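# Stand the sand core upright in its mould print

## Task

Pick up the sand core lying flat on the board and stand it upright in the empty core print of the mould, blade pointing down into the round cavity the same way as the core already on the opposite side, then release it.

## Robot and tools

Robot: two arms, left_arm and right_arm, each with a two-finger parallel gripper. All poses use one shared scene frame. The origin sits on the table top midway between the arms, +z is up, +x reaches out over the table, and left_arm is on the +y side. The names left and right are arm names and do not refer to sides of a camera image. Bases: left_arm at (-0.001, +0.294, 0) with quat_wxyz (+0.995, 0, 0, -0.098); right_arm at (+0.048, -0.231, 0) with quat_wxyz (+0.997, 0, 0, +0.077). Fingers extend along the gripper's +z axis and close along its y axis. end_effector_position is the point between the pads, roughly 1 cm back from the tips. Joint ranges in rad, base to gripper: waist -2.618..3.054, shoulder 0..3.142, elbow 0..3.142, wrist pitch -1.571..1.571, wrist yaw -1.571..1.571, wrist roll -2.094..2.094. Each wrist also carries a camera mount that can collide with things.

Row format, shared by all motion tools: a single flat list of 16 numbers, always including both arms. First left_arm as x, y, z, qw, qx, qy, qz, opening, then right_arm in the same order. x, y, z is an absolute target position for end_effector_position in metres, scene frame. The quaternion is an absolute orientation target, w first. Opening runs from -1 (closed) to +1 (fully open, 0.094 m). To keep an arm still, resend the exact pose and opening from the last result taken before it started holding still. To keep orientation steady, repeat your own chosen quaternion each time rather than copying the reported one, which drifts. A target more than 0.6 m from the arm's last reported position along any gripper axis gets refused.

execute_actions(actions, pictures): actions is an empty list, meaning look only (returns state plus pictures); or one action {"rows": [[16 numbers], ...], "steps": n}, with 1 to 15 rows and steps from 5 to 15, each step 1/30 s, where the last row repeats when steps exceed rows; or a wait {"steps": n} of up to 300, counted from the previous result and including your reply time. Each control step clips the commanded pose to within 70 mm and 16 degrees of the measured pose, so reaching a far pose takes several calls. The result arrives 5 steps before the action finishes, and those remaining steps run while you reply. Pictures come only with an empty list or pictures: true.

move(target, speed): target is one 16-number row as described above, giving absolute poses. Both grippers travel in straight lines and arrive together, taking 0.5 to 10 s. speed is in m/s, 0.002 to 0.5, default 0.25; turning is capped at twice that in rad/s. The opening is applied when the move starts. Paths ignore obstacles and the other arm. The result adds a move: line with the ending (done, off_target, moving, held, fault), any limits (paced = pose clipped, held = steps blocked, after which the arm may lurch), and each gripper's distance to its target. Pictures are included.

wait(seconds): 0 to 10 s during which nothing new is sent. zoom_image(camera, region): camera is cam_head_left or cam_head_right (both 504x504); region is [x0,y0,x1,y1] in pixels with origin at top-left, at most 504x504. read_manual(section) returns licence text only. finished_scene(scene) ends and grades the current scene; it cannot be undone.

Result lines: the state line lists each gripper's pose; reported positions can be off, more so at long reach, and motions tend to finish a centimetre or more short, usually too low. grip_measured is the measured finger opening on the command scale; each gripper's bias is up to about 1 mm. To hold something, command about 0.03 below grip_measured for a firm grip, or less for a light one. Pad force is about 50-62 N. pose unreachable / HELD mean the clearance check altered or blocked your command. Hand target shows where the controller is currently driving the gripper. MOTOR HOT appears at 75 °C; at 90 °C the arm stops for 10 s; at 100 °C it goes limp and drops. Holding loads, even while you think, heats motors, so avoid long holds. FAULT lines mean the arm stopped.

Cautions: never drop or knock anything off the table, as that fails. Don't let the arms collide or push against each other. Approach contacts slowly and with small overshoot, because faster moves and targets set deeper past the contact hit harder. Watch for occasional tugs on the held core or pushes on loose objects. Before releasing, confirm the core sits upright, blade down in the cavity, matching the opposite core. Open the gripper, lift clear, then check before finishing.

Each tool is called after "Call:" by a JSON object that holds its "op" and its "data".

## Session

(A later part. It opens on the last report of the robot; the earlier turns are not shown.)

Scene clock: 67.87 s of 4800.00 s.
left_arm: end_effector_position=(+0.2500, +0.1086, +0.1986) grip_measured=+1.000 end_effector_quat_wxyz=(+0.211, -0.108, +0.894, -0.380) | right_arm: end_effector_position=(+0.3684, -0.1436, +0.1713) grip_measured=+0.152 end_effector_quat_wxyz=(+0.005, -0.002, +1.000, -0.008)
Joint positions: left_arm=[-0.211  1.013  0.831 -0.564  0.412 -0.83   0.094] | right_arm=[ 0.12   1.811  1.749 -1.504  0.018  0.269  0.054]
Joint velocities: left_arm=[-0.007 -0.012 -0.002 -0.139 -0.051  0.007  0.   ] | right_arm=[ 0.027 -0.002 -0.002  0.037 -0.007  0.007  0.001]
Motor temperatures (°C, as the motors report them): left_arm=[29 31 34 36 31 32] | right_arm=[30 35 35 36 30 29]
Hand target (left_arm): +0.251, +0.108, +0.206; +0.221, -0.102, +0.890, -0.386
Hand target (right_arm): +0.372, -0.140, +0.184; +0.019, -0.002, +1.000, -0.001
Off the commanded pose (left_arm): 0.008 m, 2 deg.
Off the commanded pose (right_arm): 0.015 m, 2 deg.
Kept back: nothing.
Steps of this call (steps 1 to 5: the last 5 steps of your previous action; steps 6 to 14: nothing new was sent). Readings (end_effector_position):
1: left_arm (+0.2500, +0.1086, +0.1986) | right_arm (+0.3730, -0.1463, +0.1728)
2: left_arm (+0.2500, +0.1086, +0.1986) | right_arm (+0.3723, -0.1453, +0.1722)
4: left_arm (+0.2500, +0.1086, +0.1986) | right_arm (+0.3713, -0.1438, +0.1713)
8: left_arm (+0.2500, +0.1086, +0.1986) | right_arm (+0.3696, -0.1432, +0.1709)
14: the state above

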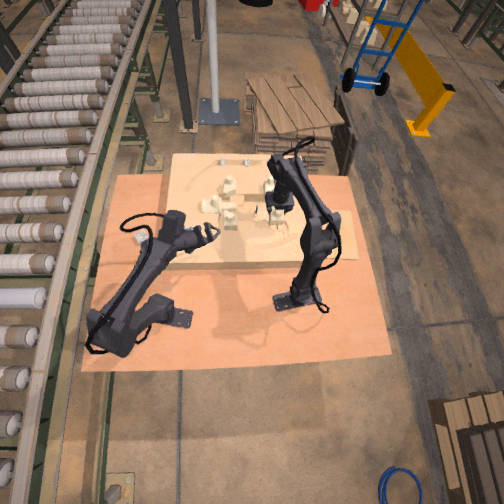

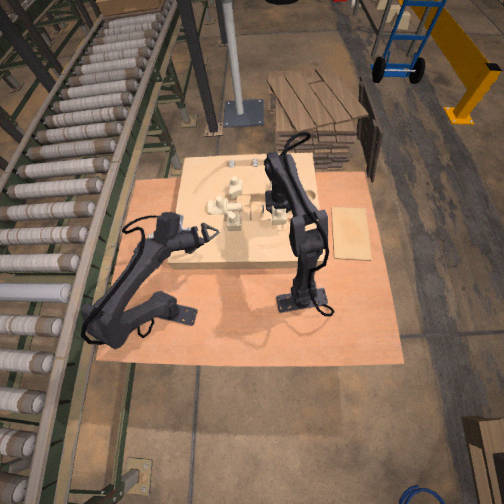

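Call:
{"op": "zoom_image", "data": {"camera": "cam_head_left", "region": [258,200,298,240]}}

Call:
{"op": "zoom_image", "data": {"camera": "cam_head_right", "region": [260,200,300,240]}}

Region (258, 200, 298, 240) of cam_head_left's 504x504 image, scaled by 12.600, with more detail than that image has.

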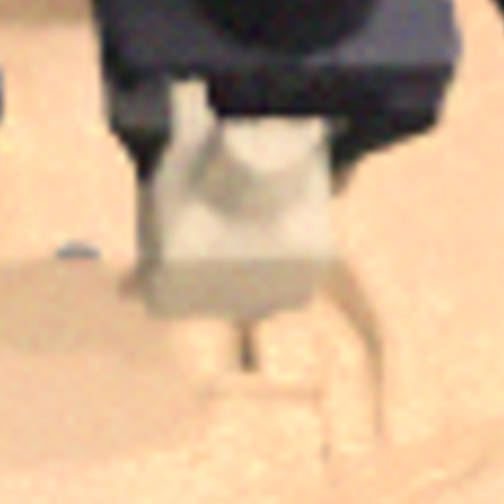

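Region (260, 200, 300, 240) of cam_head_right's 504x504 image, scaled by 12.600, with more detail than that image has.

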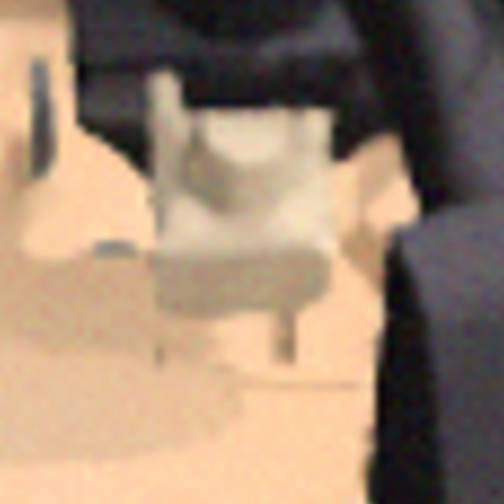

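Call:
{"op": "move", "data": {"target": [0.251,0.108,0.206,0.221,-0.102,0.89,-0.386,1,0.376,-0.1405,0.166,-0.0314,0,0.9995,0.006,0.12], "speed": 0.05}}

Call:
{"op": "zoom_image", "data": {"camera": "cam_head_left", "region": [258,200,298,240]}}

Call:
{"op": "zoom_image", "data": {"camera": "cam_head_right", "region": [260,200,300,240]}}

Scene clock: 71.40 s of 4800.00 s.
left_arm: end_effector_position=(+0.2500, +0.1086, +0.1986) grip_measured=+1.000 end_effector_quat_wxyz=(+0.211, -0.108, +0.894, -0.380) | right_arm: end_effector_position=(+0.3729, -0.1408, +0.1540) grip_measured=+0.152 end_effector_quat_wxyz=(-0.040, -0.001, +0.999, -0.002)
Joint positions: left_arm=[-0.211  1.013  0.831 -0.564  0.412 -0.83   0.094] | right_arm=[ 0.106  1.906  1.8   -1.544 -0.016  0.257  0.054]
Joint velocities: left_arm=[-0.002  0.027  0.017 -0.081  0.007  0.081  0.   ] | right_arm=[ 0.017 -0.017  0.007  0.022 -0.022 -0.037  0.002]
Motor temperatures (°C, as the motors report them): left_arm=[29 31 34 36 31 32] | right_arm=[30 35 35 36 30 29]
Hand target (left_arm): +0.251, +0.108, +0.206; +0.221, -0.102, +0.890, -0.386
Hand target (right_arm): +0.376, -0.141, +0.165; -0.031, -0.000, +1.000, +0.005
Off the commanded pose (left_arm): 0.008 m, 2 deg.
Off the commanded pose (right_arm): 0.012 m, 1 deg.
joint sent to its limit (right arm) — the command would take joint 4 (wrist pitch) past its lower limit, so that joint was sent only as far as its limit.
Kept back: nothing.
move: off_target (right_arm)

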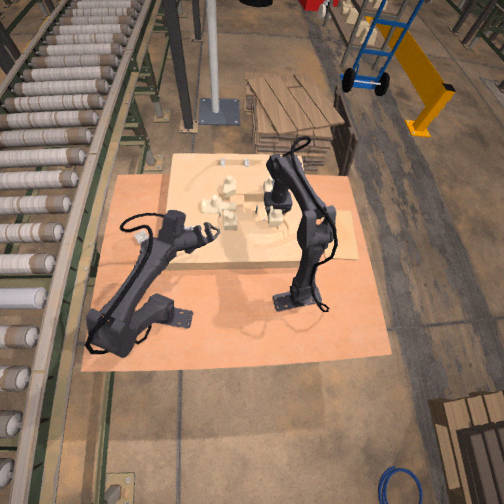

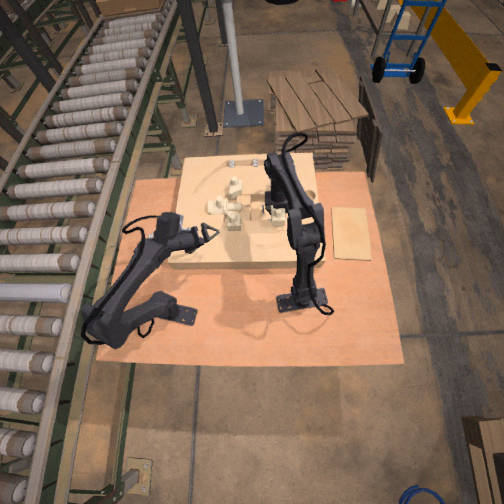

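Region (258, 200, 298, 240) of cam_head_left's 504x504 image, scaled by 12.600, with more detail than that image has.

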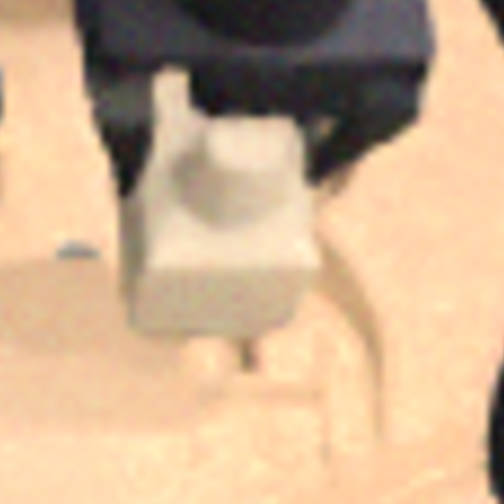

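Region (260, 200, 300, 240) of cam_head_right's 504x504 image, scaled by 12.600, with more detail than that image has.

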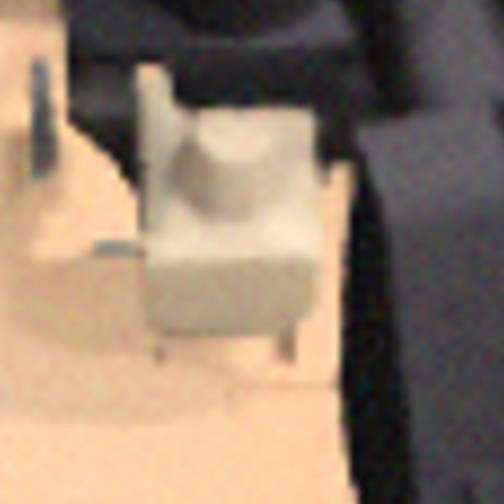

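Call:
{"op": "move", "data": {"target": [0.251,0.108,0.206,0.221,-0.102,0.89,-0.386,1,0.378,-0.1407,0.153,-0.0244,0,0.9997,0.005,0.12], "speed": 0.02}}

Call:
{"op": "zoom_image", "data": {"camera": "cam_head_left", "region": [258,200,298,240]}}

Call:
{"op": "zoom_image", "data": {"camera": "cam_head_right", "region": [260,200,300,240]}}

Scene clock: 75.50 s of 4800.00 s.
left_arm: end_effector_position=(+0.2500, +0.1086, +0.1986) grip_measured=+1.000 end_effector_quat_wxyz=(+0.211, -0.108, +0.894, -0.380) | right_arm: end_effector_position=(+0.3784, -0.1393, +0.1495) grip_measured=+0.152 end_effector_quat_wxyz=(-0.030, -0.001, +1.000, +0.001)
Joint positions: left_arm=[-0.211  1.013  0.831 -0.564  0.412 -0.83   0.094] | right_arm=[ 0.106  1.906  1.784 -1.506 -0.017  0.257  0.054]
Joint velocities: left_arm=[-0.007 -0.002 -0.012 -0.022  0.066 -0.022  0.   ] | right_arm=[-0.002  0.002 -0.007 -0.022 -0.007 -0.022 -0.   ]
Motor temperatures (°C, as the motors report them): left_arm=[29 31 34 36 31 32] | right_arm=[30 35 36 35 30 29]
Hand target (left_arm): +0.251, +0.108, +0.206; +0.221, -0.102, +0.890, -0.386
Hand target (right_arm): +0.378, -0.141, +0.153; -0.025, +0.000, +1.000, +0.005
Off the commanded pose (left_arm): 0.008 m, 2 deg.
Off the commanded pose (right_arm): 0.004 m, 1 deg.
Kept back: nothing.
move: done

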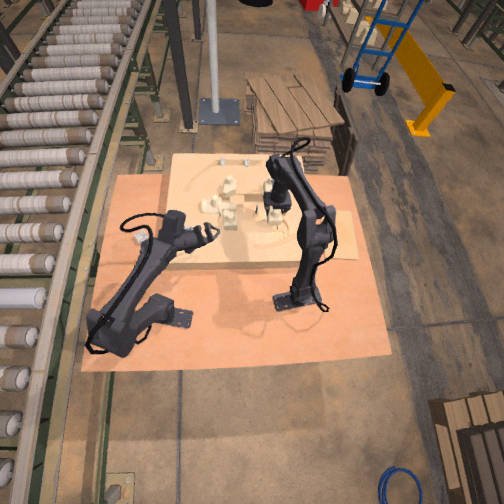

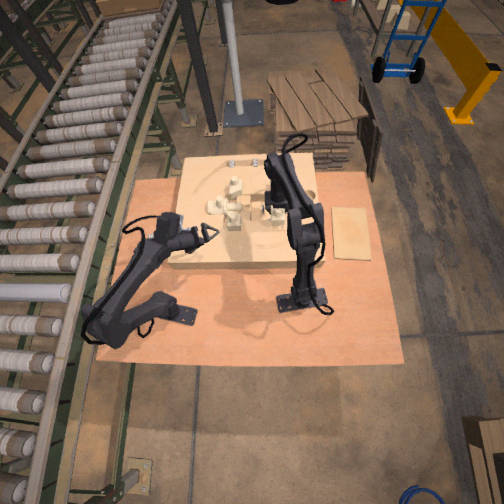

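Region (258, 200, 298, 240) of cam_head_left's 504x504 image, scaled by 12.600, with more detail than that image has.

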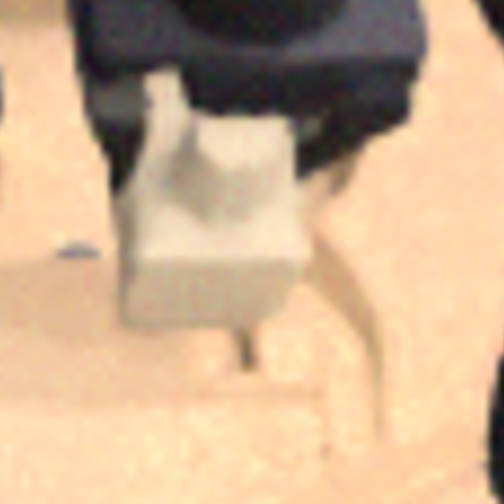

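Region (260, 200, 300, 240) of cam_head_right's 504x504 image, scaled by 12.600, with more detail than that image has.

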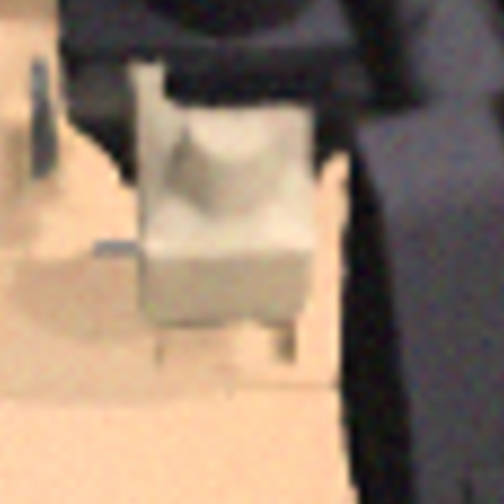

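Call:
{"op": "move", "data": {"target": [0.251,0.108,0.206,0.221,-0.102,0.89,-0.386,1,0.3726,-0.1412,0.1468,-0.0375,0,0.9993,0.005,0.12], "speed": 0.02}}

Call:
{"op": "zoom_image", "data": {"camera": "cam_head_left", "region": [258,200,298,240]}}

Call:
{"op": "zoom_image", "data": {"camera": "cam_head_right", "region": [260,200,300,240]}}

Scene clock: 77.77 s of 4800.00 s.
left_arm: end_effector_position=(+0.2500, +0.1086, +0.1986) grip_measured=+1.000 end_effector_quat_wxyz=(+0.211, -0.108, +0.894, -0.380) | right_arm: end_effector_position=(+0.3743, -0.1401, +0.1436) grip_measured=+0.152 end_effector_quat_wxyz=(-0.040, -0.001, +0.999, -0.001)
Joint positions: left_arm=[-0.211  1.013  0.831 -0.564  0.412 -0.83   0.094] | right_arm=[ 0.106  1.906  1.759 -1.501 -0.019  0.257  0.054]
Joint velocities: left_arm=[-0.002 -0.002  0.012  0.022  0.007 -0.081  0.   ] | right_arm=[-0.007 -0.002  0.007  0.037 -0.022 -0.066 -0.001]
Motor temperatures (°C, as the motors report them): left_arm=[29 31 35 36 31 32] | right_arm=[30 35 35 35 30 29]
Hand target (left_arm): +0.251, +0.108, +0.206; +0.221, -0.102, +0.890, -0.386
Hand target (right_arm): +0.373, -0.141, +0.147; -0.037, -0.000, +0.999, +0.005
Off the commanded pose (left_arm): 0.008 m, 2 deg.
Off the commanded pose (right_arm): 0.004 m, 1 deg.
Kept back: nothing.
move: done

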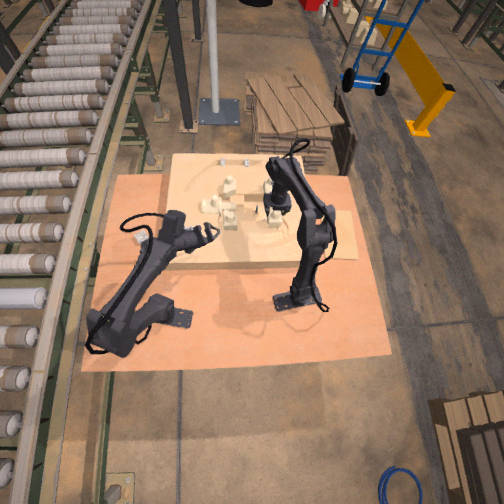

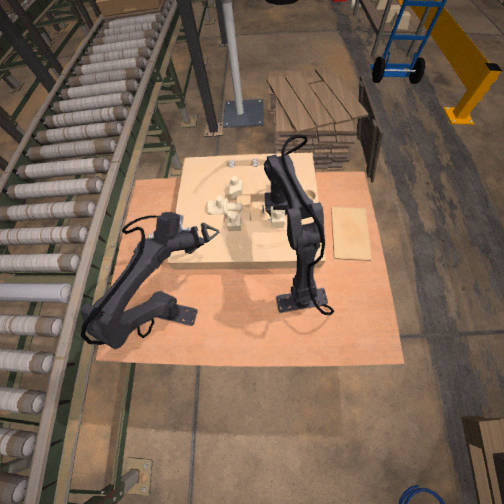

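Region (258, 200, 298, 240) of cam_head_left's 504x504 image, scaled by 12.600, with more detail than that image has.

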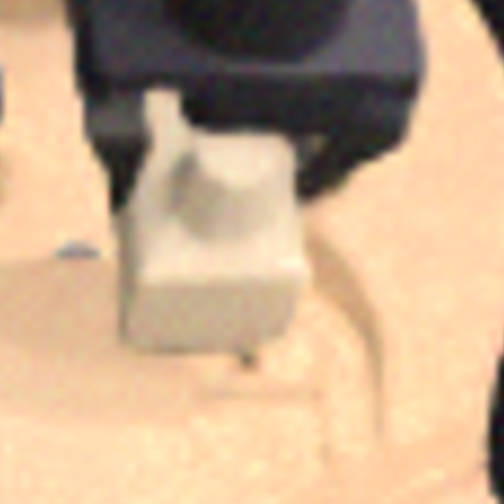

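Region (260, 200, 300, 240) of cam_head_right's 504x504 image, scaled by 12.600, with more detail than that image has.

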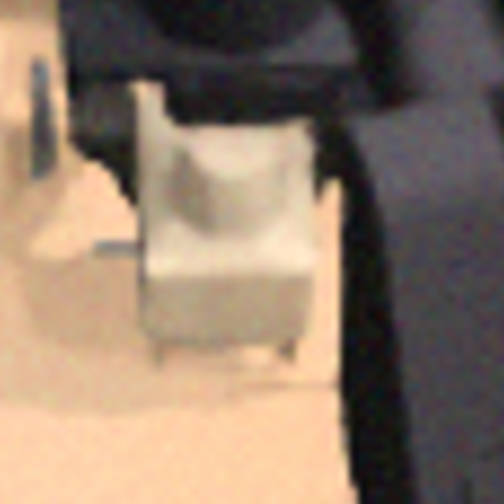

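Call:
{"op": "execute_actions", "data": {"actions": [{"rows":[[0.251,0.108,0.206,0.221,-0.102,0.89,-0.386,1,0.3725,-0.1414,0.1468,-0.0378,0,0.9993,0.005,0.12],[0.251,0.108,0.206,0.221,-0.102,0.89,-0.386,1,0.3724,-0.1416,0.1468,-0.038,0,0.9993,0.005,0.12],[0.251,0.108,0.206,0.221,-0.102,0.89,-0.386,1,0.3723,-0.1418,0.1467,-0.0383,0,0.9993,0.005,0.12],[0.251,0.108,0.206,0.221,-0.102,0.89,-0.386,1,0.3722,-0.142,0.1467,-0.0385,0,0.9993,0.005,0.12],[0.251,0.108,0.206,0.221,-0.102,0.89,-0.386,1,0.3721,-0.1422,0.1466,-0.0388,0,0.9993,0.005,0.12],[0.251,0.108,0.206,0.221,-0.102,0.89,-0.386,1,0.372,-0.1424,0.1466,-0.039,0,0.9993,0.005,0.12],[0.251,0.108,0.206,0.221,-0.102,0.89,-0.386,1,0.3719,-0.1426,0.1465,-0.0392,0,0.9993,0.005,0.12],[0.251,0.108,0.206,0.221,-0.102,0.89,-0.386,1,0.3718,-0.1428,0.1465,-0.0393,0,0.9993,0.005,0.12]],"steps":15}]}}

Call:
{"op": "execute_actions", "data": {"actions": [{"steps":8}]}}

Scene clock: 79.87 s of 4800.00 s.
left_arm: end_effector_position=(+0.2500, +0.1086, +0.1986) grip_measured=+1.000 end_effector_quat_wxyz=(+0.211, -0.108, +0.894, -0.380) | right_arm: end_effector_position=(+0.3745, -0.1410, +0.1436) grip_measured=+0.152 end_effector_quat_wxyz=(-0.040, -0.001, +0.999, -0.000)
Joint positions: left_arm=[-0.211  1.013  0.831 -0.564  0.412 -0.83   0.094] | right_arm=[ 0.103  1.906  1.759 -1.501 -0.02   0.254  0.054]
Joint velocities: left_arm=[ 0.007 -0.007 -0.007 -0.095  0.037 -0.066  0.   ] | right_arm=[-0.022 -0.012 -0.002 -0.051  0.022 -0.007 -0.001]
Motor temperatures (°C, as the motors report them): left_arm=[29 31 35 36 31 32] | right_arm=[30 35 35 35 30 29]
Steps of this call (steps 1 to 53: nothing new was sent; steps 54 to 63: the first 10 steps of this action). Readings (end_effector_position):
54: left_arm (+0.2500, +0.1086, +0.1986) | right_arm (+0.3743, -0.1400, +0.1436)
55: left_arm (+0.2500, +0.1086, +0.1986) | right_arm (+0.3743, -0.1400, +0.1436)
57: left_arm (+0.2500, +0.1086, +0.1986) | right_arm (+0.3743, -0.1400, +0.1436)
61: left_arm (+0.2500, +0.1086, +0.1986) | right_arm (+0.3744, -0.1404, +0.1436)
63: the state above

Scene clock: 80.13 s of 4800.00 s.
left_arm: end_effector_position=(+0.2500, +0.1086, +0.1986) grip_measured=+1.000 end_effector_quat_wxyz=(+0.211, -0.108, +0.894, -0.380) | right_arm: end_effector_position=(+0.3747, -0.1415, +0.1436) grip_measured=+0.152 end_effector_quat_wxyz=(-0.040, -0.001, +0.999, -0.000)
Joint positions: left_arm=[-0.211  1.013  0.831 -0.564  0.412 -0.83   0.094] | right_arm=[ 0.102  1.906  1.759 -1.501 -0.02   0.253  0.054]
Joint velocities: left_arm=[ 0.007 -0.007  0.007  0.007 -0.051 -0.066  0.   ] | right_arm=[-0.002 -0.012 -0.007 -0.037  0.037 -0.022 -0.   ]
Motor temperatures (°C, as the motors report them): left_arm=[29 31 35 36 31 32] | right_arm=[30 35 35 35 30 29]
Hand target (left_arm): +0.251, +0.108, +0.206; +0.221, -0.102, +0.890, -0.386
Hand target (right_arm): +0.372, -0.143, +0.146; -0.040, -0.000, +0.999, +0.005
Off the commanded pose (left_arm): 0.008 m, 2 deg.
Off the commanded pose (right_arm): 0.004 m, 1 deg.
Kept back: nothing.
Steps of this call (steps 1 to 5: the last 5 steps of your previous action; steps 6 to 8: nothing new was sent). Readings (end_effector_position):
1: left_arm (+0.2500, +0.1086, +0.1986) | right_arm (+0.3746, -0.1412, +0.1436)
2: left_arm (+0.2500, +0.1086, +0.1986) | right_arm (+0.3746, -0.1414, +0.1436)
4: left_arm (+0.2500, +0.1086, +0.1986) | right_arm (+0.3747, -0.1415, +0.1436)
8: the state above

Call:
{"op": "execute_actions", "data": {"actions": [{"rows":[[0.251,0.108,0.206,0.221,-0.102,0.89,-0.386,1,0.3717,-0.1428,0.1461,-0.0398,0,0.9992,0.005,0.12],[0.251,0.108,0.206,0.221,-0.102,0.89,-0.386,1,0.3716,-0.1428,0.1457,-0.0402,0,0.9992,0.005,0.12],[0.251,0.108,0.206,0.221,-0.102,0.89,-0.386,1,0.3716,-0.1427,0.1453,-0.0407,0,0.9992,0.005,0.12],[0.251,0.108,0.206,0.221,-0.102,0.89,-0.386,1,0.3715,-0.1427,0.1449,-0.0411,0,0.9992,0.005,0.12],[0.251,0.108,0.206,0.221,-0.102,0.89,-0.386,1,0.3715,-0.1427,0.1445,-0.0411,0,0.9992,0.005,0.12],[0.251,0.108,0.206,0.221,-0.102,0.89,-0.386,1,0.3715,-0.1427,0.144,-0.0411,0,0.9992,0.005,0.12],[0.251,0.108,0.206,0.221,-0.102,0.89,-0.386,1,0.3715,-0.1427,0.1435,-0.0411,0,0.9992,0.005,0.12],[0.251,0.108,0.206,0.221,-0.102,0.89,-0.386,1,0.3715,-0.1427,0.143,-0.0411,0,0.9992,0.005,0.12],[0.251,0.108,0.206,0.221,-0.102,0.89,-0.386,1,0.3715,-0.1427,0.1425,-0.0411,0,0.9992,0.005,0.12],[0.251,0.108,0.206,0.221,-0.102,0.89,-0.386,1,0.3715,-0.1427,0.142,-0.0411,0,0.9992,0.005,0.12],[0.251,0.108,0.206,0.221,-0.102,0.89,-0.386,1,0.3715,-0.1427,0.1414,-0.0411,0,0.9992,0.005,0.12],[0.251,0.108,0.206,0.221,-0.102,0.89,-0.386,1,0.3715,-0.1427,0.1408,-0.0411,0,0.9992,0.005,0.12],[0.251,0.108,0.206,0.221,-0.102,0.89,-0.386,1,0.3715,-0.1427,0.1402,-0.0411,0,0.9992,0.005,0.12],[0.251,0.108,0.206,0.221,-0.102,0.89,-0.386,1,0.3715,-0.1427,0.1396,-0.0411,0,0.9992,0.005,0.12],[0.251,0.108,0.206,0.221,-0.102,0.89,-0.386,1,0.3715,-0.1427,0.139,-0.0411,0,0.9992,0.005,0.12]],"steps":15}]}}

Call:
{"op": "execute_actions", "data": {"actions": [{"rows":[[0.251,0.108,0.206,0.221,-0.102,0.89,-0.386,1,0.3715,-0.1427,0.1384,-0.0411,0,0.9992,0.005,0.12],[0.251,0.108,0.206,0.221,-0.102,0.89,-0.386,1,0.3715,-0.1427,0.1378,-0.0411,0,0.9992,0.005,0.12],[0.251,0.108,0.206,0.221,-0.102,0.89,-0.386,1,0.3715,-0.1427,0.1372,-0.0411,0,0.9992,0.005,0.12],[0.251,0.108,0.206,0.221,-0.102,0.89,-0.386,1,0.3715,-0.1427,0.1365,-0.0411,0,0.9992,0.005,0.12],[0.251,0.108,0.206,0.221,-0.102,0.89,-0.386,1,0.3715,-0.1427,0.1358,-0.0411,0,0.9992,0.005,0.12],[0.251,0.108,0.206,0.221,-0.102,0.89,-0.386,1,0.3715,-0.1427,0.1351,-0.0411,0,0.9992,0.005,0.12],[0.251,0.108,0.206,0.221,-0.102,0.89,-0.386,1,0.3715,-0.1427,0.1344,-0.0411,0,0.9992,0.005,0.12],[0.251,0.108,0.206,0.221,-0.102,0.89,-0.386,1,0.3715,-0.1427,0.1337,-0.0411,0,0.9992,0.005,0.12],[0.251,0.108,0.206,0.221,-0.102,0.89,-0.386,1,0.3715,-0.1427,0.133,-0.0411,0,0.9992,0.005,0.12],[0.251,0.108,0.206,0.221,-0.102,0.89,-0.386,1,0.3715,-0.1427,0.1323,-0.0411,0,0.9992,0.005,0.12],[0.251,0.108,0.206,0.221,-0.102,0.89,-0.386,1,0.3715,-0.1427,0.1316,-0.0411,0,0.9992,0.005,0.12],[0.251,0.108,0.206,0.221,-0.102,0.89,-0.386,1,0.3715,-0.1427,0.1309,-0.0411,0,0.9992,0.005,0.12],[0.251,0.108,0.206,0.221,-0.102,0.89,-0.386,1,0.3715,-0.1427,0.1302,-0.0411,0,0.9992,0.005,0.12],[0.251,0.108,0.206,0.221,-0.102,0.89,-0.386,1,0.3715,-0.1427,0.1295,-0.0411,0,0.9992,0.005,0.12],[0.251,0.108,0.206,0.221,-0.102,0.89,-0.386,1,0.3715,-0.1427,0.1288,-0.0411,0,0.9992,0.005,0.12]],"steps":15}]}}

Call:
{"op": "execute_actions", "data": {"actions": [{"rows":[[0.251,0.108,0.206,0.221,-0.102,0.89,-0.386,1,0.3715,-0.1427,0.1281,-0.0411,0,0.9992,0.005,0.12],[0.251,0.108,0.206,0.221,-0.102,0.89,-0.386,1,0.3715,-0.1427,0.1274,-0.0411,0,0.9992,0.005,0.12],[0.251,0.108,0.206,0.221,-0.102,0.89,-0.386,1,0.3715,-0.1427,0.1267,-0.0411,0,0.9992,0.005,0.12],[0.251,0.108,0.206,0.221,-0.102,0.89,-0.386,1,0.3715,-0.1427,0.126,-0.0411,0,0.9992,0.005,0.12],[0.251,0.108,0.206,0.221,-0.102,0.89,-0.386,1,0.3715,-0.1427,0.1253,-0.0411,0,0.9992,0.005,0.12],[0.251,0.108,0.206,0.221,-0.102,0.89,-0.386,1,0.3715,-0.1427,0.1246,-0.0411,0,0.9992,0.005,0.12],[0.251,0.108,0.206,0.221,-0.102,0.89,-0.386,1,0.3715,-0.1427,0.124,-0.0411,0,0.9992,0.005,0.12],[0.251,0.108,0.206,0.221,-0.102,0.89,-0.386,1,0.3715,-0.1427,0.1234,-0.0411,0,0.9992,0.005,0.12],[0.251,0.108,0.206,0.221,-0.102,0.89,-0.386,1,0.3715,-0.1427,0.1228,-0.0411,0,0.9992,0.005,0.12],[0.251,0.108,0.206,0.221,-0.102,0.89,-0.386,1,0.3715,-0.1427,0.1222,-0.0411,0,0.9992,0.005,0.12]],"steps":15}]}}

Call:
{"op": "execute_actions", "data": {"actions": [{"steps":8}], "pictures": true}}

Call:
{"op": "zoom_image", "data": {"camera": "cam_head_left", "region": [258,200,298,240]}}

Call:
{"op": "zoom_image", "data": {"camera": "cam_head_right", "region": [260,200,300,240]}}

Scene clock: 83.33 s of 4800.00 s.
left_arm: end_effector_position=(+0.2500, +0.1086, +0.1986) grip_measured=+1.000 end_effector_quat_wxyz=(+0.211, -0.108, +0.894, -0.380) | right_arm: end_effector_position=(+0.3736, -0.1416, +0.1402) grip_measured=+0.152 end_effector_quat_wxyz=(-0.043, -0.001, +0.999, -0.001)
Joint positions: left_arm=[-0.211  1.013  0.831 -0.564  0.412 -0.83   0.094] | right_arm=[ 0.102  1.906  1.745 -1.493 -0.02   0.253  0.054]
Joint velocities: left_arm=[-0.012 -0.002 -0.002  0.037 -0.066 -0.022  0.   ] | right_arm=[-0.002  0.002 -0.129  0.051 -0.022  0.037 -0.001]
Motor temperatures (°C, as the motors report them): left_arm=[29 31 35 37 31 32] | right_arm=[30 36 35 34 30 29]
Steps of this call (steps 1 to 86: nothing new was sent; steps 87 to 96: the first 10 steps of this action). Readings (end_effector_position):
87: left_arm (+0.2500, +0.1086, +0.1986) | right_arm (+0.3747, -0.1415, +0.1436)
88: left_arm (+0.2500, +0.1086, +0.1986) | right_arm (+0.3747, -0.1415, +0.1436)
90: left_arm (+0.2500, +0.1086, +0.1986) | right_arm (+0.3747, -0.1414, +0.1436)
94: left_arm (+0.2500, +0.1086, +0.1986) | right_arm (+0.3746, -0.1414, +0.1424)
96: the state above

Scene clock: 83.83 s of 4800.00 s.
left_arm: end_effector_position=(+0.2500, +0.1086, +0.1986) grip_measured=+1.000 end_effector_quat_wxyz=(+0.211, -0.108, +0.894, -0.380) | right_arm: end_effector_position=(+0.3732, -0.1416, +0.1299) grip_measured=+0.152 end_effector_quat_wxyz=(-0.045, -0.001, +0.999, -0.001)
Joint positions: left_arm=[-0.211  1.013  0.831 -0.564  0.412 -0.83   0.094] | right_arm=[ 0.102  1.906  1.704 -1.455 -0.021  0.252  0.054]
Joint velocities: left_arm=[-0.007 -0.012 -0.012 -0.022 -0.11   0.037  0.   ] | right_arm=[-0.017  0.012 -0.095 -0.007 -0.037  0.066  0.   ]
Motor temperatures (°C, as the motors report them): left_arm=[29 31 35 37 31 32] | right_arm=[30 36 35 34 30 29]
Off your previous action's commanded pose (left_arm): 0.008 m, 2 deg at its last step (step 5 of this call).
Off your previous action's commanded pose (right_arm): 0.003 m, 1 deg at its last step (step 5 of this call).
Steps of this call (steps 1 to 5: the last 5 steps of your previous action; steps 6 to 15: the first 10 steps of this action). Readings (end_effector_position):
6: left_arm (+0.2500, +0.1086, +0.1986) | right_arm (+0.3720, -0.1420, +0.1361)
7: left_arm (+0.2500, +0.1086, +0.1986) | right_arm (+0.3725, -0.1419, +0.1356)
9: left_arm (+0.2500, +0.1086, +0.1986) | right_arm (+0.3729, -0.1418, +0.1345)
13: left_arm (+0.2500, +0.1086, +0.1986) | right_arm (+0.3731, -0.1417, +0.1314)
15: the state above

Scene clock: 84.33 s of 4800.00 s.
left_arm: end_effector_position=(+0.2500, +0.1086, +0.1986) grip_measured=+1.000 end_effector_quat_wxyz=(+0.211, -0.108, +0.894, -0.380) | right_arm: end_effector_position=(+0.3742, -0.1413, +0.1200) grip_measured=+0.152 end_effector_quat_wxyz=(-0.043, -0.001, +0.999, -0.000)
Joint positions: left_arm=[-0.211  1.013  0.831 -0.564  0.412 -0.83   0.094] | right_arm=[ 0.102  1.906  1.665 -1.413 -0.021  0.252  0.054]
Joint velocities: left_arm=[-0.007  0.012  0.002 -0.095 -0.037 -0.037  0.   ] | right_arm=[ 0.012  0.007  0.007 -0.051 -0.037  0.007  0.001]
Motor temperatures (°C, as the motors report them): left_arm=[29 31 35 37 31 32] | right_arm=[30 36 35 34 30 29]
Off your previous action's commanded pose (left_arm): 0.008 m, 2 deg at its last step (step 5 of this call).
Off your previous action's commanded pose (right_arm): 0.003 m, 1 deg at its last step (step 5 of this call).
Steps of this call (steps 1 to 5: the last 5 steps of your previous action; steps 6 to 15: the first 10 steps of this action). Readings (end_effector_position):
6: left_arm (+0.2500, +0.1086, +0.1986) | right_arm (+0.3736, -0.1415, +0.1256)
7: left_arm (+0.2500, +0.1086, +0.1986) | right_arm (+0.3736, -0.1415, +0.1248)
9: left_arm (+0.2500, +0.1086, +0.1986) | right_arm (+0.3738, -0.1415, +0.1233)
13: left_arm (+0.2500, +0.1086, +0.1986) | right_arm (+0.3740, -0.1414, +0.1205)
15: the state above

Scene clock: 84.60 s of 4800.00 s.
left_arm: end_effector_position=(+0.2500, +0.1086, +0.1986) grip_measured=+1.000 end_effector_quat_wxyz=(+0.211, -0.108, +0.894, -0.380) | right_arm: end_effector_position=(+0.3742, -0.1413, +0.1200) grip_measured=+0.152 end_effector_quat_wxyz=(-0.043, -0.001, +0.999, -0.000)
Joint positions: left_arm=[-0.211  1.013  0.831 -0.564  0.412 -0.83   0.094] | right_arm=[ 0.102  1.906  1.665 -1.413 -0.021  0.252  0.054]
Joint velocities: left_arm=[-0.007 -0.017  0.007  0.125 -0.066  0.022  0.   ] | right_arm=[-0.027 -0.027 -0.007  0.022  0.051  0.037  0.001]
Motor temperatures (°C, as the motors report them): left_arm=[29 31 35 37 31 32] | right_arm=[30 36 35 34 30 29]
Hand target (left_arm): +0.251, +0.108, +0.206; +0.221, -0.102, +0.890, -0.386
Hand target (right_arm): +0.372, -0.143, +0.122; -0.041, +0.000, +0.999, +0.005
Off the commanded pose (left_arm): 0.008 m, 2 deg.
Off the commanded pose (right_arm): 0.004 m, 1 deg.
Kept back: nothing.
Steps of this call (steps 1 to 5: the last 5 steps of your previous action; steps 6 to 8: nothing new was sent). Readings (end_effector_position):
1: left_arm (+0.2500, +0.1086, +0.1986) | right_arm (+0.3742, -0.1413, +0.1200)
2: left_arm (+0.2500, +0.1086, +0.1986) | right_arm (+0.3742, -0.1413, +0.1200)
4: left_arm (+0.2500, +0.1086, +0.1986) | right_arm (+0.3742, -0.1413, +0.1200)
8: the state above

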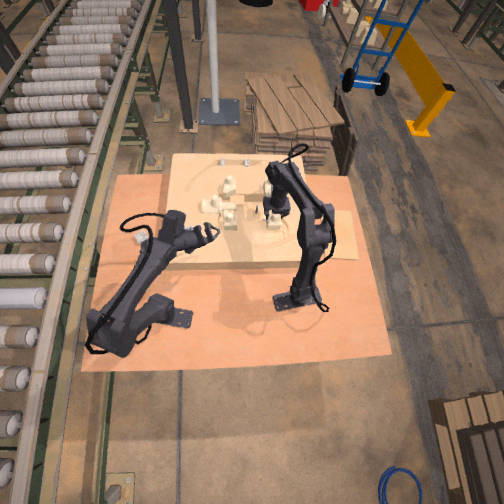

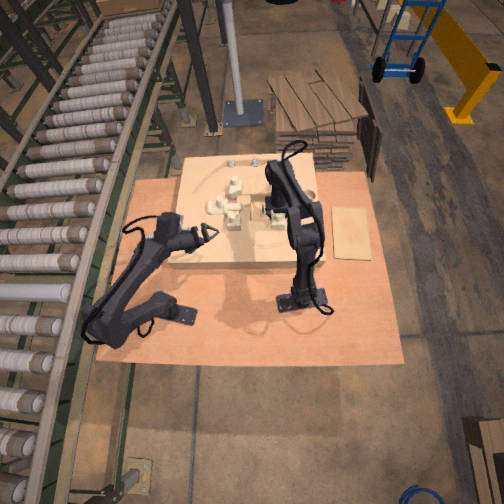

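Region (258, 200, 298, 240) of cam_head_left's 504x504 image, scaled by 12.600, with more detail than that image has.

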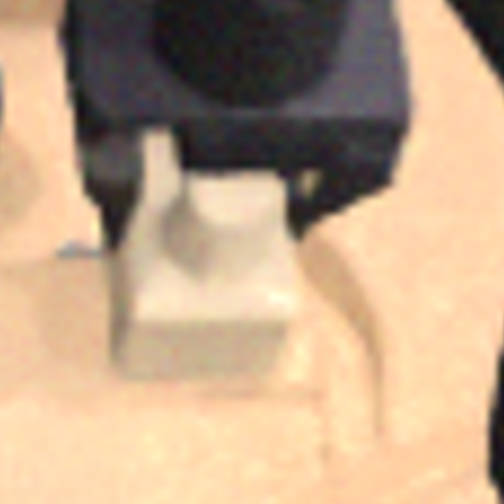

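Region (260, 200, 300, 240) of cam_head_right's 504x504 image, scaled by 12.600, with more detail than that image has.

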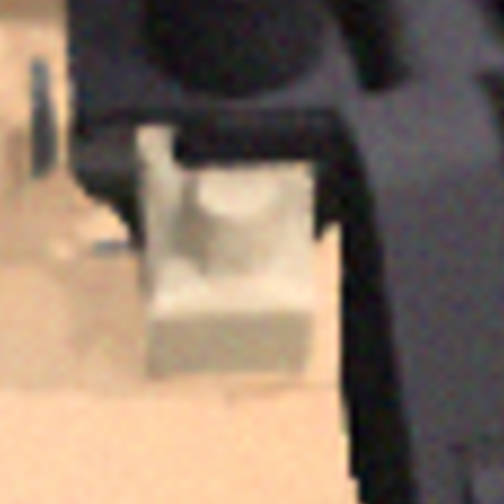

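Call:
{"op": "execute_actions", "data": {"actions": [{"rows":[[0.251,0.108,0.206,0.221,-0.102,0.89,-0.386,1,0.3715,-0.1427,0.1216,-0.0411,0,0.9992,0.005,0.12],[0.251,0.108,0.206,0.221,-0.102,0.89,-0.386,1,0.3715,-0.1427,0.121,-0.0411,0,0.9992,0.005,0.12],[0.251,0.108,0.206,0.221,-0.102,0.89,-0.386,1,0.3715,-0.1427,0.1204,-0.0411,0,0.9992,0.005,0.12],[0.251,0.108,0.206,0.221,-0.102,0.89,-0.386,1,0.3715,-0.1427,0.1198,-0.0411,0,0.9992,0.005,0.12],[0.251,0.108,0.206,0.221,-0.102,0.89,-0.386,1,0.3715,-0.1427,0.1192,-0.0411,0,0.9992,0.005,0.12],[0.251,0.108,0.206,0.221,-0.102,0.89,-0.386,1,0.3715,-0.1427,0.1186,-0.0411,0,0.9992,0.005,0.12],[0.251,0.108,0.206,0.221,-0.102,0.89,-0.386,1,0.3715,-0.1427,0.118,-0.0411,0,0.9992,0.005,0.12],[0.251,0.108,0.206,0.221,-0.102,0.89,-0.386,1,0.3715,-0.1427,0.1174,-0.0411,0,0.9992,0.005,0.12],[0.251,0.108,0.206,0.221,-0.102,0.89,-0.386,1,0.3715,-0.1427,0.1168,-0.0411,0,0.9992,0.005,0.12]],"steps":15}]}}

Call:
{"op": "execute_actions", "data": {"actions": [{"steps":6}]}}

Scene clock: 85.37 s of 4800.00 s.
left_arm: end_effector_position=(+0.2500, +0.1086, +0.1986) grip_measured=+1.000 end_effector_quat_wxyz=(+0.211, -0.108, +0.894, -0.380) | right_arm: end_effector_position=(+0.3740, -0.1414, +0.1195) grip_measured=+0.152 end_effector_quat_wxyz=(-0.043, -0.001, +0.999, -0.000)
Joint positions: left_arm=[-0.211  1.013  0.831 -0.564  0.412 -0.83   0.094] | right_arm=[ 0.102  1.906  1.663 -1.411 -0.021  0.252  0.054]
Joint velocities: left_arm=[-0.002 -0.007 -0.002 -0.037 -0.066  0.007  0.   ] | right_arm=[ 0.002 -0.012 -0.007  0.007 -0.051  0.037  0.001]
Motor temperatures (°C, as the motors report them): left_arm=[29 31 35 37 31 32] | right_arm=[30 36 35 34 30 29]
Steps of this call (steps 1 to 13: nothing new was sent; steps 14 to 23: the first 10 steps of this action). Readings (end_effector_position):
14: left_arm (+0.2500, +0.1086, +0.1986) | right_arm (+0.3742, -0.1413, +0.1200)
15: left_arm (+0.2500, +0.1086, +0.1986) | right_arm (+0.3742, -0.1413, +0.1200)
17: left_arm (+0.2500, +0.1086, +0.1986) | right_arm (+0.3742, -0.1413, +0.1200)
21: left_arm (+0.2500, +0.1086, +0.1986) | right_arm (+0.3740, -0.1414, +0.1195)
23: the state above

Scene clock: 85.57 s of 4800.00 s.
left_arm: end_effector_position=(+0.2500, +0.1086, +0.1986) grip_measured=+1.000 end_effector_quat_wxyz=(+0.211, -0.108, +0.894, -0.380) | right_arm: end_effector_position=(+0.3740, -0.1414, +0.1195) grip_measured=+0.152 end_effector_quat_wxyz=(-0.043, -0.001, +0.999, -0.000)
Joint positions: left_arm=[-0.211  1.013  0.831 -0.564  0.412 -0.83   0.094] | right_arm=[ 0.102  1.906  1.663 -1.411 -0.021  0.252  0.054]
Joint velocities: left_arm=[ 0.007  0.002 -0.007  0.022  0.037 -0.022  0.   ] | right_arm=[ 0.002 -0.007  0.007 -0.037 -0.037 -0.066 -0.   ]
Motor temperatures (°C, as the motors report them): left_arm=[29 31 35 37 31 32] | right_arm=[30 36 35 34 30 29]
Hand target (left_arm): +0.251, +0.108, +0.206; +0.221, -0.102, +0.890, -0.386
Hand target (right_arm): +0.371, -0.143, +0.117; -0.042, +0.000, +0.999, +0.005
Off the commanded pose (left_arm): 0.008 m, 2 deg.
Off the commanded pose (right_arm): 0.004 m, 1 deg.
Kept back: nothing.
Steps of this call (steps 1 to 5: the last 5 steps of your previous action; step 6: nothing new was sent). Readings (end_effector_position):
1: left_arm (+0.2500, +0.1086, +0.1986) | right_arm (+0.3740, -0.1414, +0.1195)
2: left_arm (+0.2500, +0.1086, +0.1986) | right_arm (+0.3740, -0.1414, +0.1195)
4: left_arm (+0.2500, +0.1086, +0.1986) | right_arm (+0.3740, -0.1414, +0.1195)
6: the state above

Call:
{"op": "execute_actions", "data": {"actions": [{"rows":[[0.251,0.108,0.206,0.221,-0.102,0.89,-0.386,1,0.3719,-0.1425,0.1178,-0.0415,0,0.9992,0.004,0.12],[0.251,0.108,0.206,0.221,-0.102,0.89,-0.386,1,0.3723,-0.1423,0.1188,-0.0418,0,0.9992,0.003,0.12],[0.251,0.108,0.206,0.221,-0.102,0.89,-0.386,1,0.3727,-0.1421,0.1198,-0.042,0,0.9992,0.002,0.13],[0.251,0.108,0.206,0.221,-0.102,0.89,-0.386,1,0.3731,-0.1419,0.1208,-0.042,0,0.9992,0.002,0.14],[0.251,0.108,0.206,0.221,-0.102,0.89,-0.386,1,0.3735,-0.1418,0.1215,-0.042,0,0.9992,0.002,0.15],[0.251,0.108,0.206,0.221,-0.102,0.89,-0.386,1,0.3735,-0.1418,0.1215,-0.042,0,0.9992,0.002,0.17],[0.251,0.108,0.206,0.221,-0.102,0.89,-0.386,1,0.3735,-0.1418,0.1215,-0.042,0,0.9992,0.002,0.2],[0.251,0.108,0.206,0.221,-0.102,0.89,-0.386,1,0.3735,-0.1418,0.1215,-0.042,0,0.9992,0.002,0.25],[0.251,0.108,0.206,0.221,-0.102,0.89,-0.386,1,0.3735,-0.1418,0.1215,-0.042,0,0.9992,0.002,0.32],[0.251,0.108,0.206,0.221,-0.102,0.89,-0.386,1,0.3735,-0.1418,0.122,-0.042,0,0.9992,0.002,0.4],[0.251,0.108,0.206,0.221,-0.102,0.89,-0.386,1,0.3735,-0.1418,0.123,-0.0415,0,0.9992,0.002,0.5],[0.251,0.108,0.206,0.221,-0.102,0.89,-0.386,1,0.3735,-0.1418,0.1245,-0.041,0,0.9992,0.002,0.58],[0.251,0.108,0.206,0.221,-0.102,0.89,-0.386,1,0.3735,-0.1418,0.1265,-0.04,0,0.9992,0.002,0.62],[0.251,0.108,0.206,0.221,-0.102,0.89,-0.386,1,0.3735,-0.1418,0.129,-0.0385,0,0.9993,0.002,0.65],[0.251,0.108,0.206,0.221,-0.102,0.89,-0.386,1,0.3735,-0.1418,0.132,-0.0365,0,0.9993,0.002,0.65]],"steps":15}]}}

Call:
{"op": "execute_actions", "data": {"actions": [{"rows":[[0.251,0.108,0.206,0.221,-0.102,0.89,-0.386,1,0.3735,-0.1418,0.1355,-0.034,0,0.9994,0.002,0.65],[0.251,0.108,0.206,0.221,-0.102,0.89,-0.386,1,0.3735,-0.1418,0.1395,-0.031,0,0.9995,0.002,0.65],[0.251,0.108,0.206,0.221,-0.102,0.89,-0.386,1,0.3735,-0.1418,0.144,-0.027,0,0.9996,0.002,0.65],[0.251,0.108,0.206,0.221,-0.102,0.89,-0.386,1,0.3735,-0.1418,0.149,-0.023,0,0.9997,0.002,0.65],[0.251,0.108,0.206,0.221,-0.102,0.89,-0.386,1,0.3735,-0.1418,0.154,-0.019,0,0.9998,0.002,0.65],[0.251,0.108,0.206,0.221,-0.102,0.89,-0.386,1,0.3735,-0.1418,0.159,-0.015,0,0.9999,0.002,0.65],[0.251,0.108,0.206,0.221,-0.102,0.89,-0.386,1,0.3735,-0.1418,0.164,-0.011,0,0.9999,0.002,0.65],[0.251,0.108,0.206,0.221,-0.102,0.89,-0.386,1,0.3735,-0.1418,0.169,-0.006,0,1,0.002,0.65],[0.251,0.108,0.206,0.221,-0.102,0.89,-0.386,1,0.3735,-0.1418,0.174,-0.001,0,1,0.002,0.65],[0.251,0.108,0.206,0.221,-0.102,0.89,-0.386,1,0.3735,-0.1418,0.179,0.004,0,1,0.002,0.65],[0.251,0.108,0.206,0.221,-0.102,0.89,-0.386,1,0.3735,-0.1418,0.184,0.009,0,1,0.002,0.65],[0.251,0.108,0.206,0.221,-0.102,0.89,-0.386,1,0.3735,-0.1418,0.189,0.014,0,0.9999,0.002,0.65],[0.251,0.108,0.206,0.221,-0.102,0.89,-0.386,1,0.3735,-0.1418,0.1935,0.019,0,0.9998,0.002,0.65],[0.251,0.108,0.206,0.221,-0.102,0.89,-0.386,1,0.3735,-0.1418,0.1975,0.024,0,0.9997,0.002,0.65],[0.251,0.108,0.206,0.221,-0.102,0.89,-0.386,1,0.3735,-0.1418,0.201,0.028,0,0.9996,0.002,0.65]],"steps":15}]}}

Call:
{"op": "execute_actions", "data": {"actions": [{"rows":[[0.251,0.108,0.206,0.221,-0.102,0.89,-0.386,1,0.3735,-0.1418,0.204,0.032,0,0.9995,0.002,0.65],[0.251,0.108,0.206,0.221,-0.102,0.89,-0.386,1,0.3735,-0.1418,0.2065,0.035,0,0.9994,0.002,0.65],[0.251,0.108,0.206,0.221,-0.102,0.89,-0.386,1,0.3735,-0.1418,0.2085,0.038,0,0.9993,0.002,0.65],[0.251,0.108,0.206,0.221,-0.102,0.89,-0.386,1,0.3735,-0.1418,0.21,0.04,0,0.9992,0.002,0.65]],"steps":12}]}}

Call:
{"op": "execute_actions", "data": {"actions": [{"steps":6}], "pictures": true}}

Call:
{"op": "zoom_image", "data": {"camera": "cam_head_left", "region": [200,160,310,250]}}

Call:
{"op": "zoom_image", "data": {"camera": "cam_head_right", "region": [255,195,305,245]}}

Scene clock: 87.17 s of 4800.00 s.
left_arm: end_effector_position=(+0.2500, +0.1086, +0.1986) grip_measured=+1.000 end_effector_quat_wxyz=(+0.211, -0.108, +0.894, -0.380) | right_arm: end_effector_position=(+0.3738, -0.1413, +0.1195) grip_measured=+0.358 end_effector_quat_wxyz=(-0.044, -0.001, +0.999, -0.000)
Joint positions: left_arm=[-0.211  1.013  0.831 -0.564  0.412 -0.83   0.094] | right_arm=[ 0.102  1.906  1.663 -1.412 -0.022  0.252  0.064]
Joint velocities: left_arm=[-0.012 -0.017 -0.012 -0.066 -0.081  0.007  0.   ] | right_arm=[-0.012 -0.007 -0.007 -0.022 -0.022 -0.007  0.08 ]
Motor temperatures (°C, as the motors report them): left_arm=[29 31 35 37 31 32] | right_arm=[30 36 35 34 30 29]
Steps of this call (steps 1 to 38: nothing new was sent; steps 39 to 48: the first 10 steps of this action). Readings (end_effector_position):
39: left_arm (+0.2500, +0.1086, +0.1986) | right_arm (+0.3740, -0.1414, +0.1195)
40: left_arm (+0.2500, +0.1086, +0.1986) | right_arm (+0.3740, -0.1414, +0.1195)
42: left_arm (+0.2500, +0.1086, +0.1986) | right_arm (+0.3740, -0.1414, +0.1195)
46: left_arm (+0.2500, +0.1086, +0.1986) | right_arm (+0.3738, -0.1413, +0.1195)
48: the state above

Scene clock: 87.67 s of 4800.00 s.
left_arm: end_effector_position=(+0.2500, +0.1086, +0.1986) grip_measured=+1.000 end_effector_quat_wxyz=(+0.211, -0.108, +0.894, -0.380) | right_arm: end_effector_position=(+0.3729, -0.1421, +0.1465) grip_measured=+0.648 end_effector_quat_wxyz=(-0.028, +0.001, +1.000, +0.002)
Joint positions: left_arm=[-0.211  1.013  0.831 -0.564  0.412 -0.83   0.094] | right_arm=[ 0.102  1.876  1.731 -1.48  -0.019  0.255  0.077]
Joint velocities: left_arm=[ 0.002 -0.012  0.022 -0.051 -0.007 -0.051  0.   ] | right_arm=[-0.007 -0.242  0.383 -0.3   -0.022  0.007 -0.   ]
Motor temperatures (°C, as the motors report them): left_arm=[29 31 35 37 31 32] | right_arm=[30 36 35 34 30 29]
Off your previous action's commanded pose (left_arm): 0.008 m, 2 deg at its last step (step 5 of this call).
Off your previous action's commanded pose (right_arm): 0.012 m, 1 deg at its last step (step 5 of this call).
Steps of this call (steps 1 to 5: the last 5 steps of your previous action; steps 6 to 15: the first 10 steps of this action). Readings (end_effector_position):
6: left_arm (+0.2500, +0.1086, +0.1986) | right_arm (+0.3721, -0.1418, +0.1197)
7: left_arm (+0.2500, +0.1086, +0.1986) | right_arm (+0.3711, -0.1421, +0.1198)
9: left_arm (+0.2500, +0.1086, +0.1986) | right_arm (+0.3696, -0.1424, +0.1217)
13: left_arm (+0.2500, +0.1086, +0.1986) | right_arm (+0.3714, -0.1421, +0.1354)
15: the state above

Scene clock: 88.07 s of 4800.00 s.
left_arm: end_effector_position=(+0.2500, +0.1086, +0.1986) grip_measured=+1.000 end_effector_quat_wxyz=(+0.211, -0.108, +0.894, -0.380) | right_arm: end_effector_position=(+0.3739, -0.1414, +0.1944) grip_measured=+0.648 end_effector_quat_wxyz=(+0.025, +0.001, +1.000, +0.006)
Joint positions: left_arm=[-0.211  1.013  0.831 -0.564  0.412 -0.83   0.094] | right_arm=[ 0.113  1.809  1.839 -1.55   0.001  0.268  0.077]
Joint velocities: left_arm=[-0.007  0.002 -0.007 -0.007 -0.037  0.007  0.   ] | right_arm=[ 0.012  0.002  0.002 -0.051  0.11   0.081  0.   ]
Motor temperatures (°C, as the motors report them): left_arm=[29 31 35 37 31 32] | right_arm=[30 36 35 34 30 29]
Off your previous action's commanded pose (left_arm): 0.008 m, 2 deg at its last step (step 5 of this call).
Off your previous action's commanded pose (right_arm): 0.025 m, 3 deg at its last step (step 5 of this call).
joint sent to its limit (right arm) — the command would take joint 4 (wrist pitch) past its lower limit, so that joint was sent only as far as its limit.
Steps of this call (steps 1 to 5: the last 5 steps of your previous action; steps 6 to 12: the first 7 steps of this action). Readings (end_effector_position):
6: left_arm (+0.2500, +0.1086, +0.1986) | right_arm (+0.3761, -0.1413, +0.1808)
7: left_arm (+0.2500, +0.1086, +0.1986) | right_arm (+0.3762, -0.1411, +0.1849)
9: left_arm (+0.2500, +0.1086, +0.1986) | right_arm (+0.3756, -0.1409, +0.1908)
12: the state above

Scene clock: 88.27 s of 4800.00 s.
left_arm: end_effector_position=(+0.2500, +0.1086, +0.1986) grip_measured=+1.000 end_effector_quat_wxyz=(+0.211, -0.108, +0.894, -0.380) | right_arm: end_effector_position=(+0.3725, -0.1424, +0.1944) grip_measured=+0.648 end_effector_quat_wxyz=(+0.022, +0.001, +1.000, +0.004)
Joint positions: left_arm=[-0.211  1.013  0.831 -0.564  0.412 -0.83   0.094] | right_arm=[ 0.113  1.809  1.84  -1.556  0.004  0.269  0.077]
Joint velocities: left_arm=[-0.002  0.002  0.002  0.007  0.037  0.051  0.   ] | right_arm=[-0.002 -0.017 -0.007  0.007 -0.007 -0.037 -0.001]
Motor temperatures (°C, as the motors report them): left_arm=[29 31 35 37 31 32] | right_arm=[30 36 35 34 30 29]
Hand target (left_arm): +0.251, +0.108, +0.206; +0.221, -0.102, +0.890, -0.386
Hand target (right_arm): +0.373, -0.142, +0.210; +0.045, +0.001, +0.999, +0.005
Off the commanded pose (left_arm): 0.008 m, 2 deg.
Off the commanded pose (right_arm): 0.016 m, 2 deg.
joint sent to its limit (right arm) — the command would take joint 4 (wrist pitch) past its lower limit, so that joint was sent only as far as its limit.
Kept back: nothing.
Steps of this call (steps 1 to 5: the last 5 steps of your previous action; step 6: nothing new was sent). Readings (end_effector_position):
1: left_arm (+0.2500, +0.1086, +0.1986) | right_arm (+0.3735, -0.1417, +0.1945)
2: left_arm (+0.2500, +0.1086, +0.1986) | right_arm (+0.3732, -0.1419, +0.1944)
4: left_arm (+0.2500, +0.1086, +0.1986) | right_arm (+0.3728, -0.1421, +0.1944)
6: the state above

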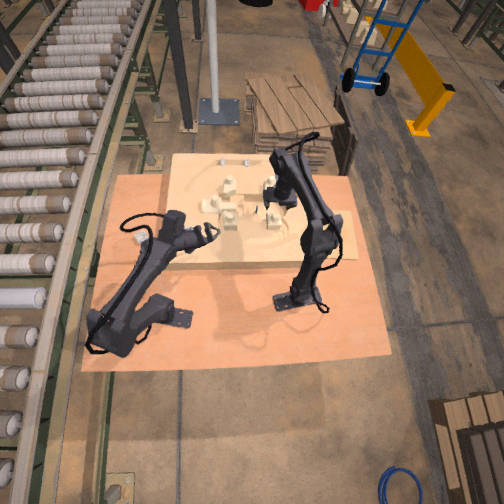

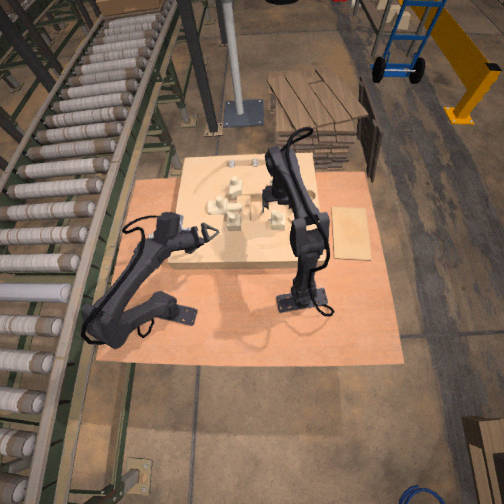

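Region (200, 160, 310, 250) of cam_head_left's 504x504 image, scaled by 4.582, with more detail than that image has; it fills the top 412 rows of this view, and the rest is white.

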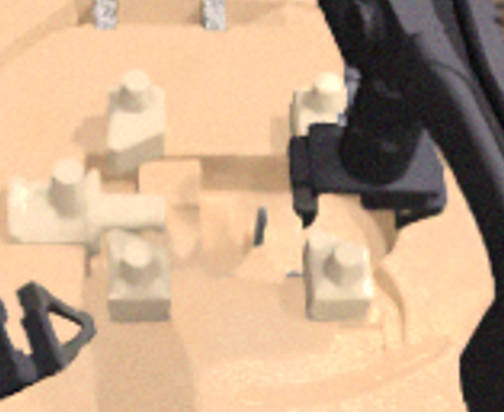

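Region (255, 195, 305, 245) of cam_head_right's 504x504 image, scaled by 10.080, with more detail than that image has.

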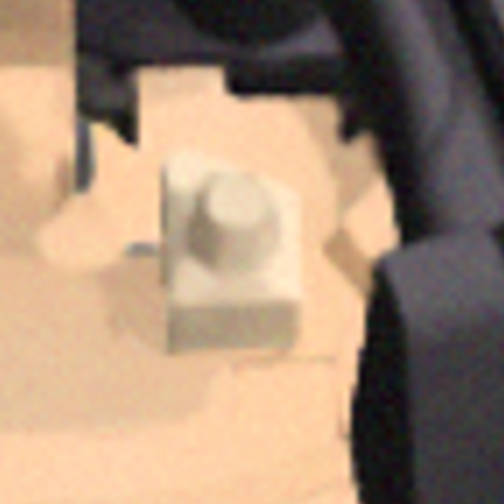

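The core is standing seated in its print, level with the neighbouring core, and the gripper is clear of it.

Call:
{"op": "finished_scene", "data": {"scene": 2}}

The scene is finished: the task was done.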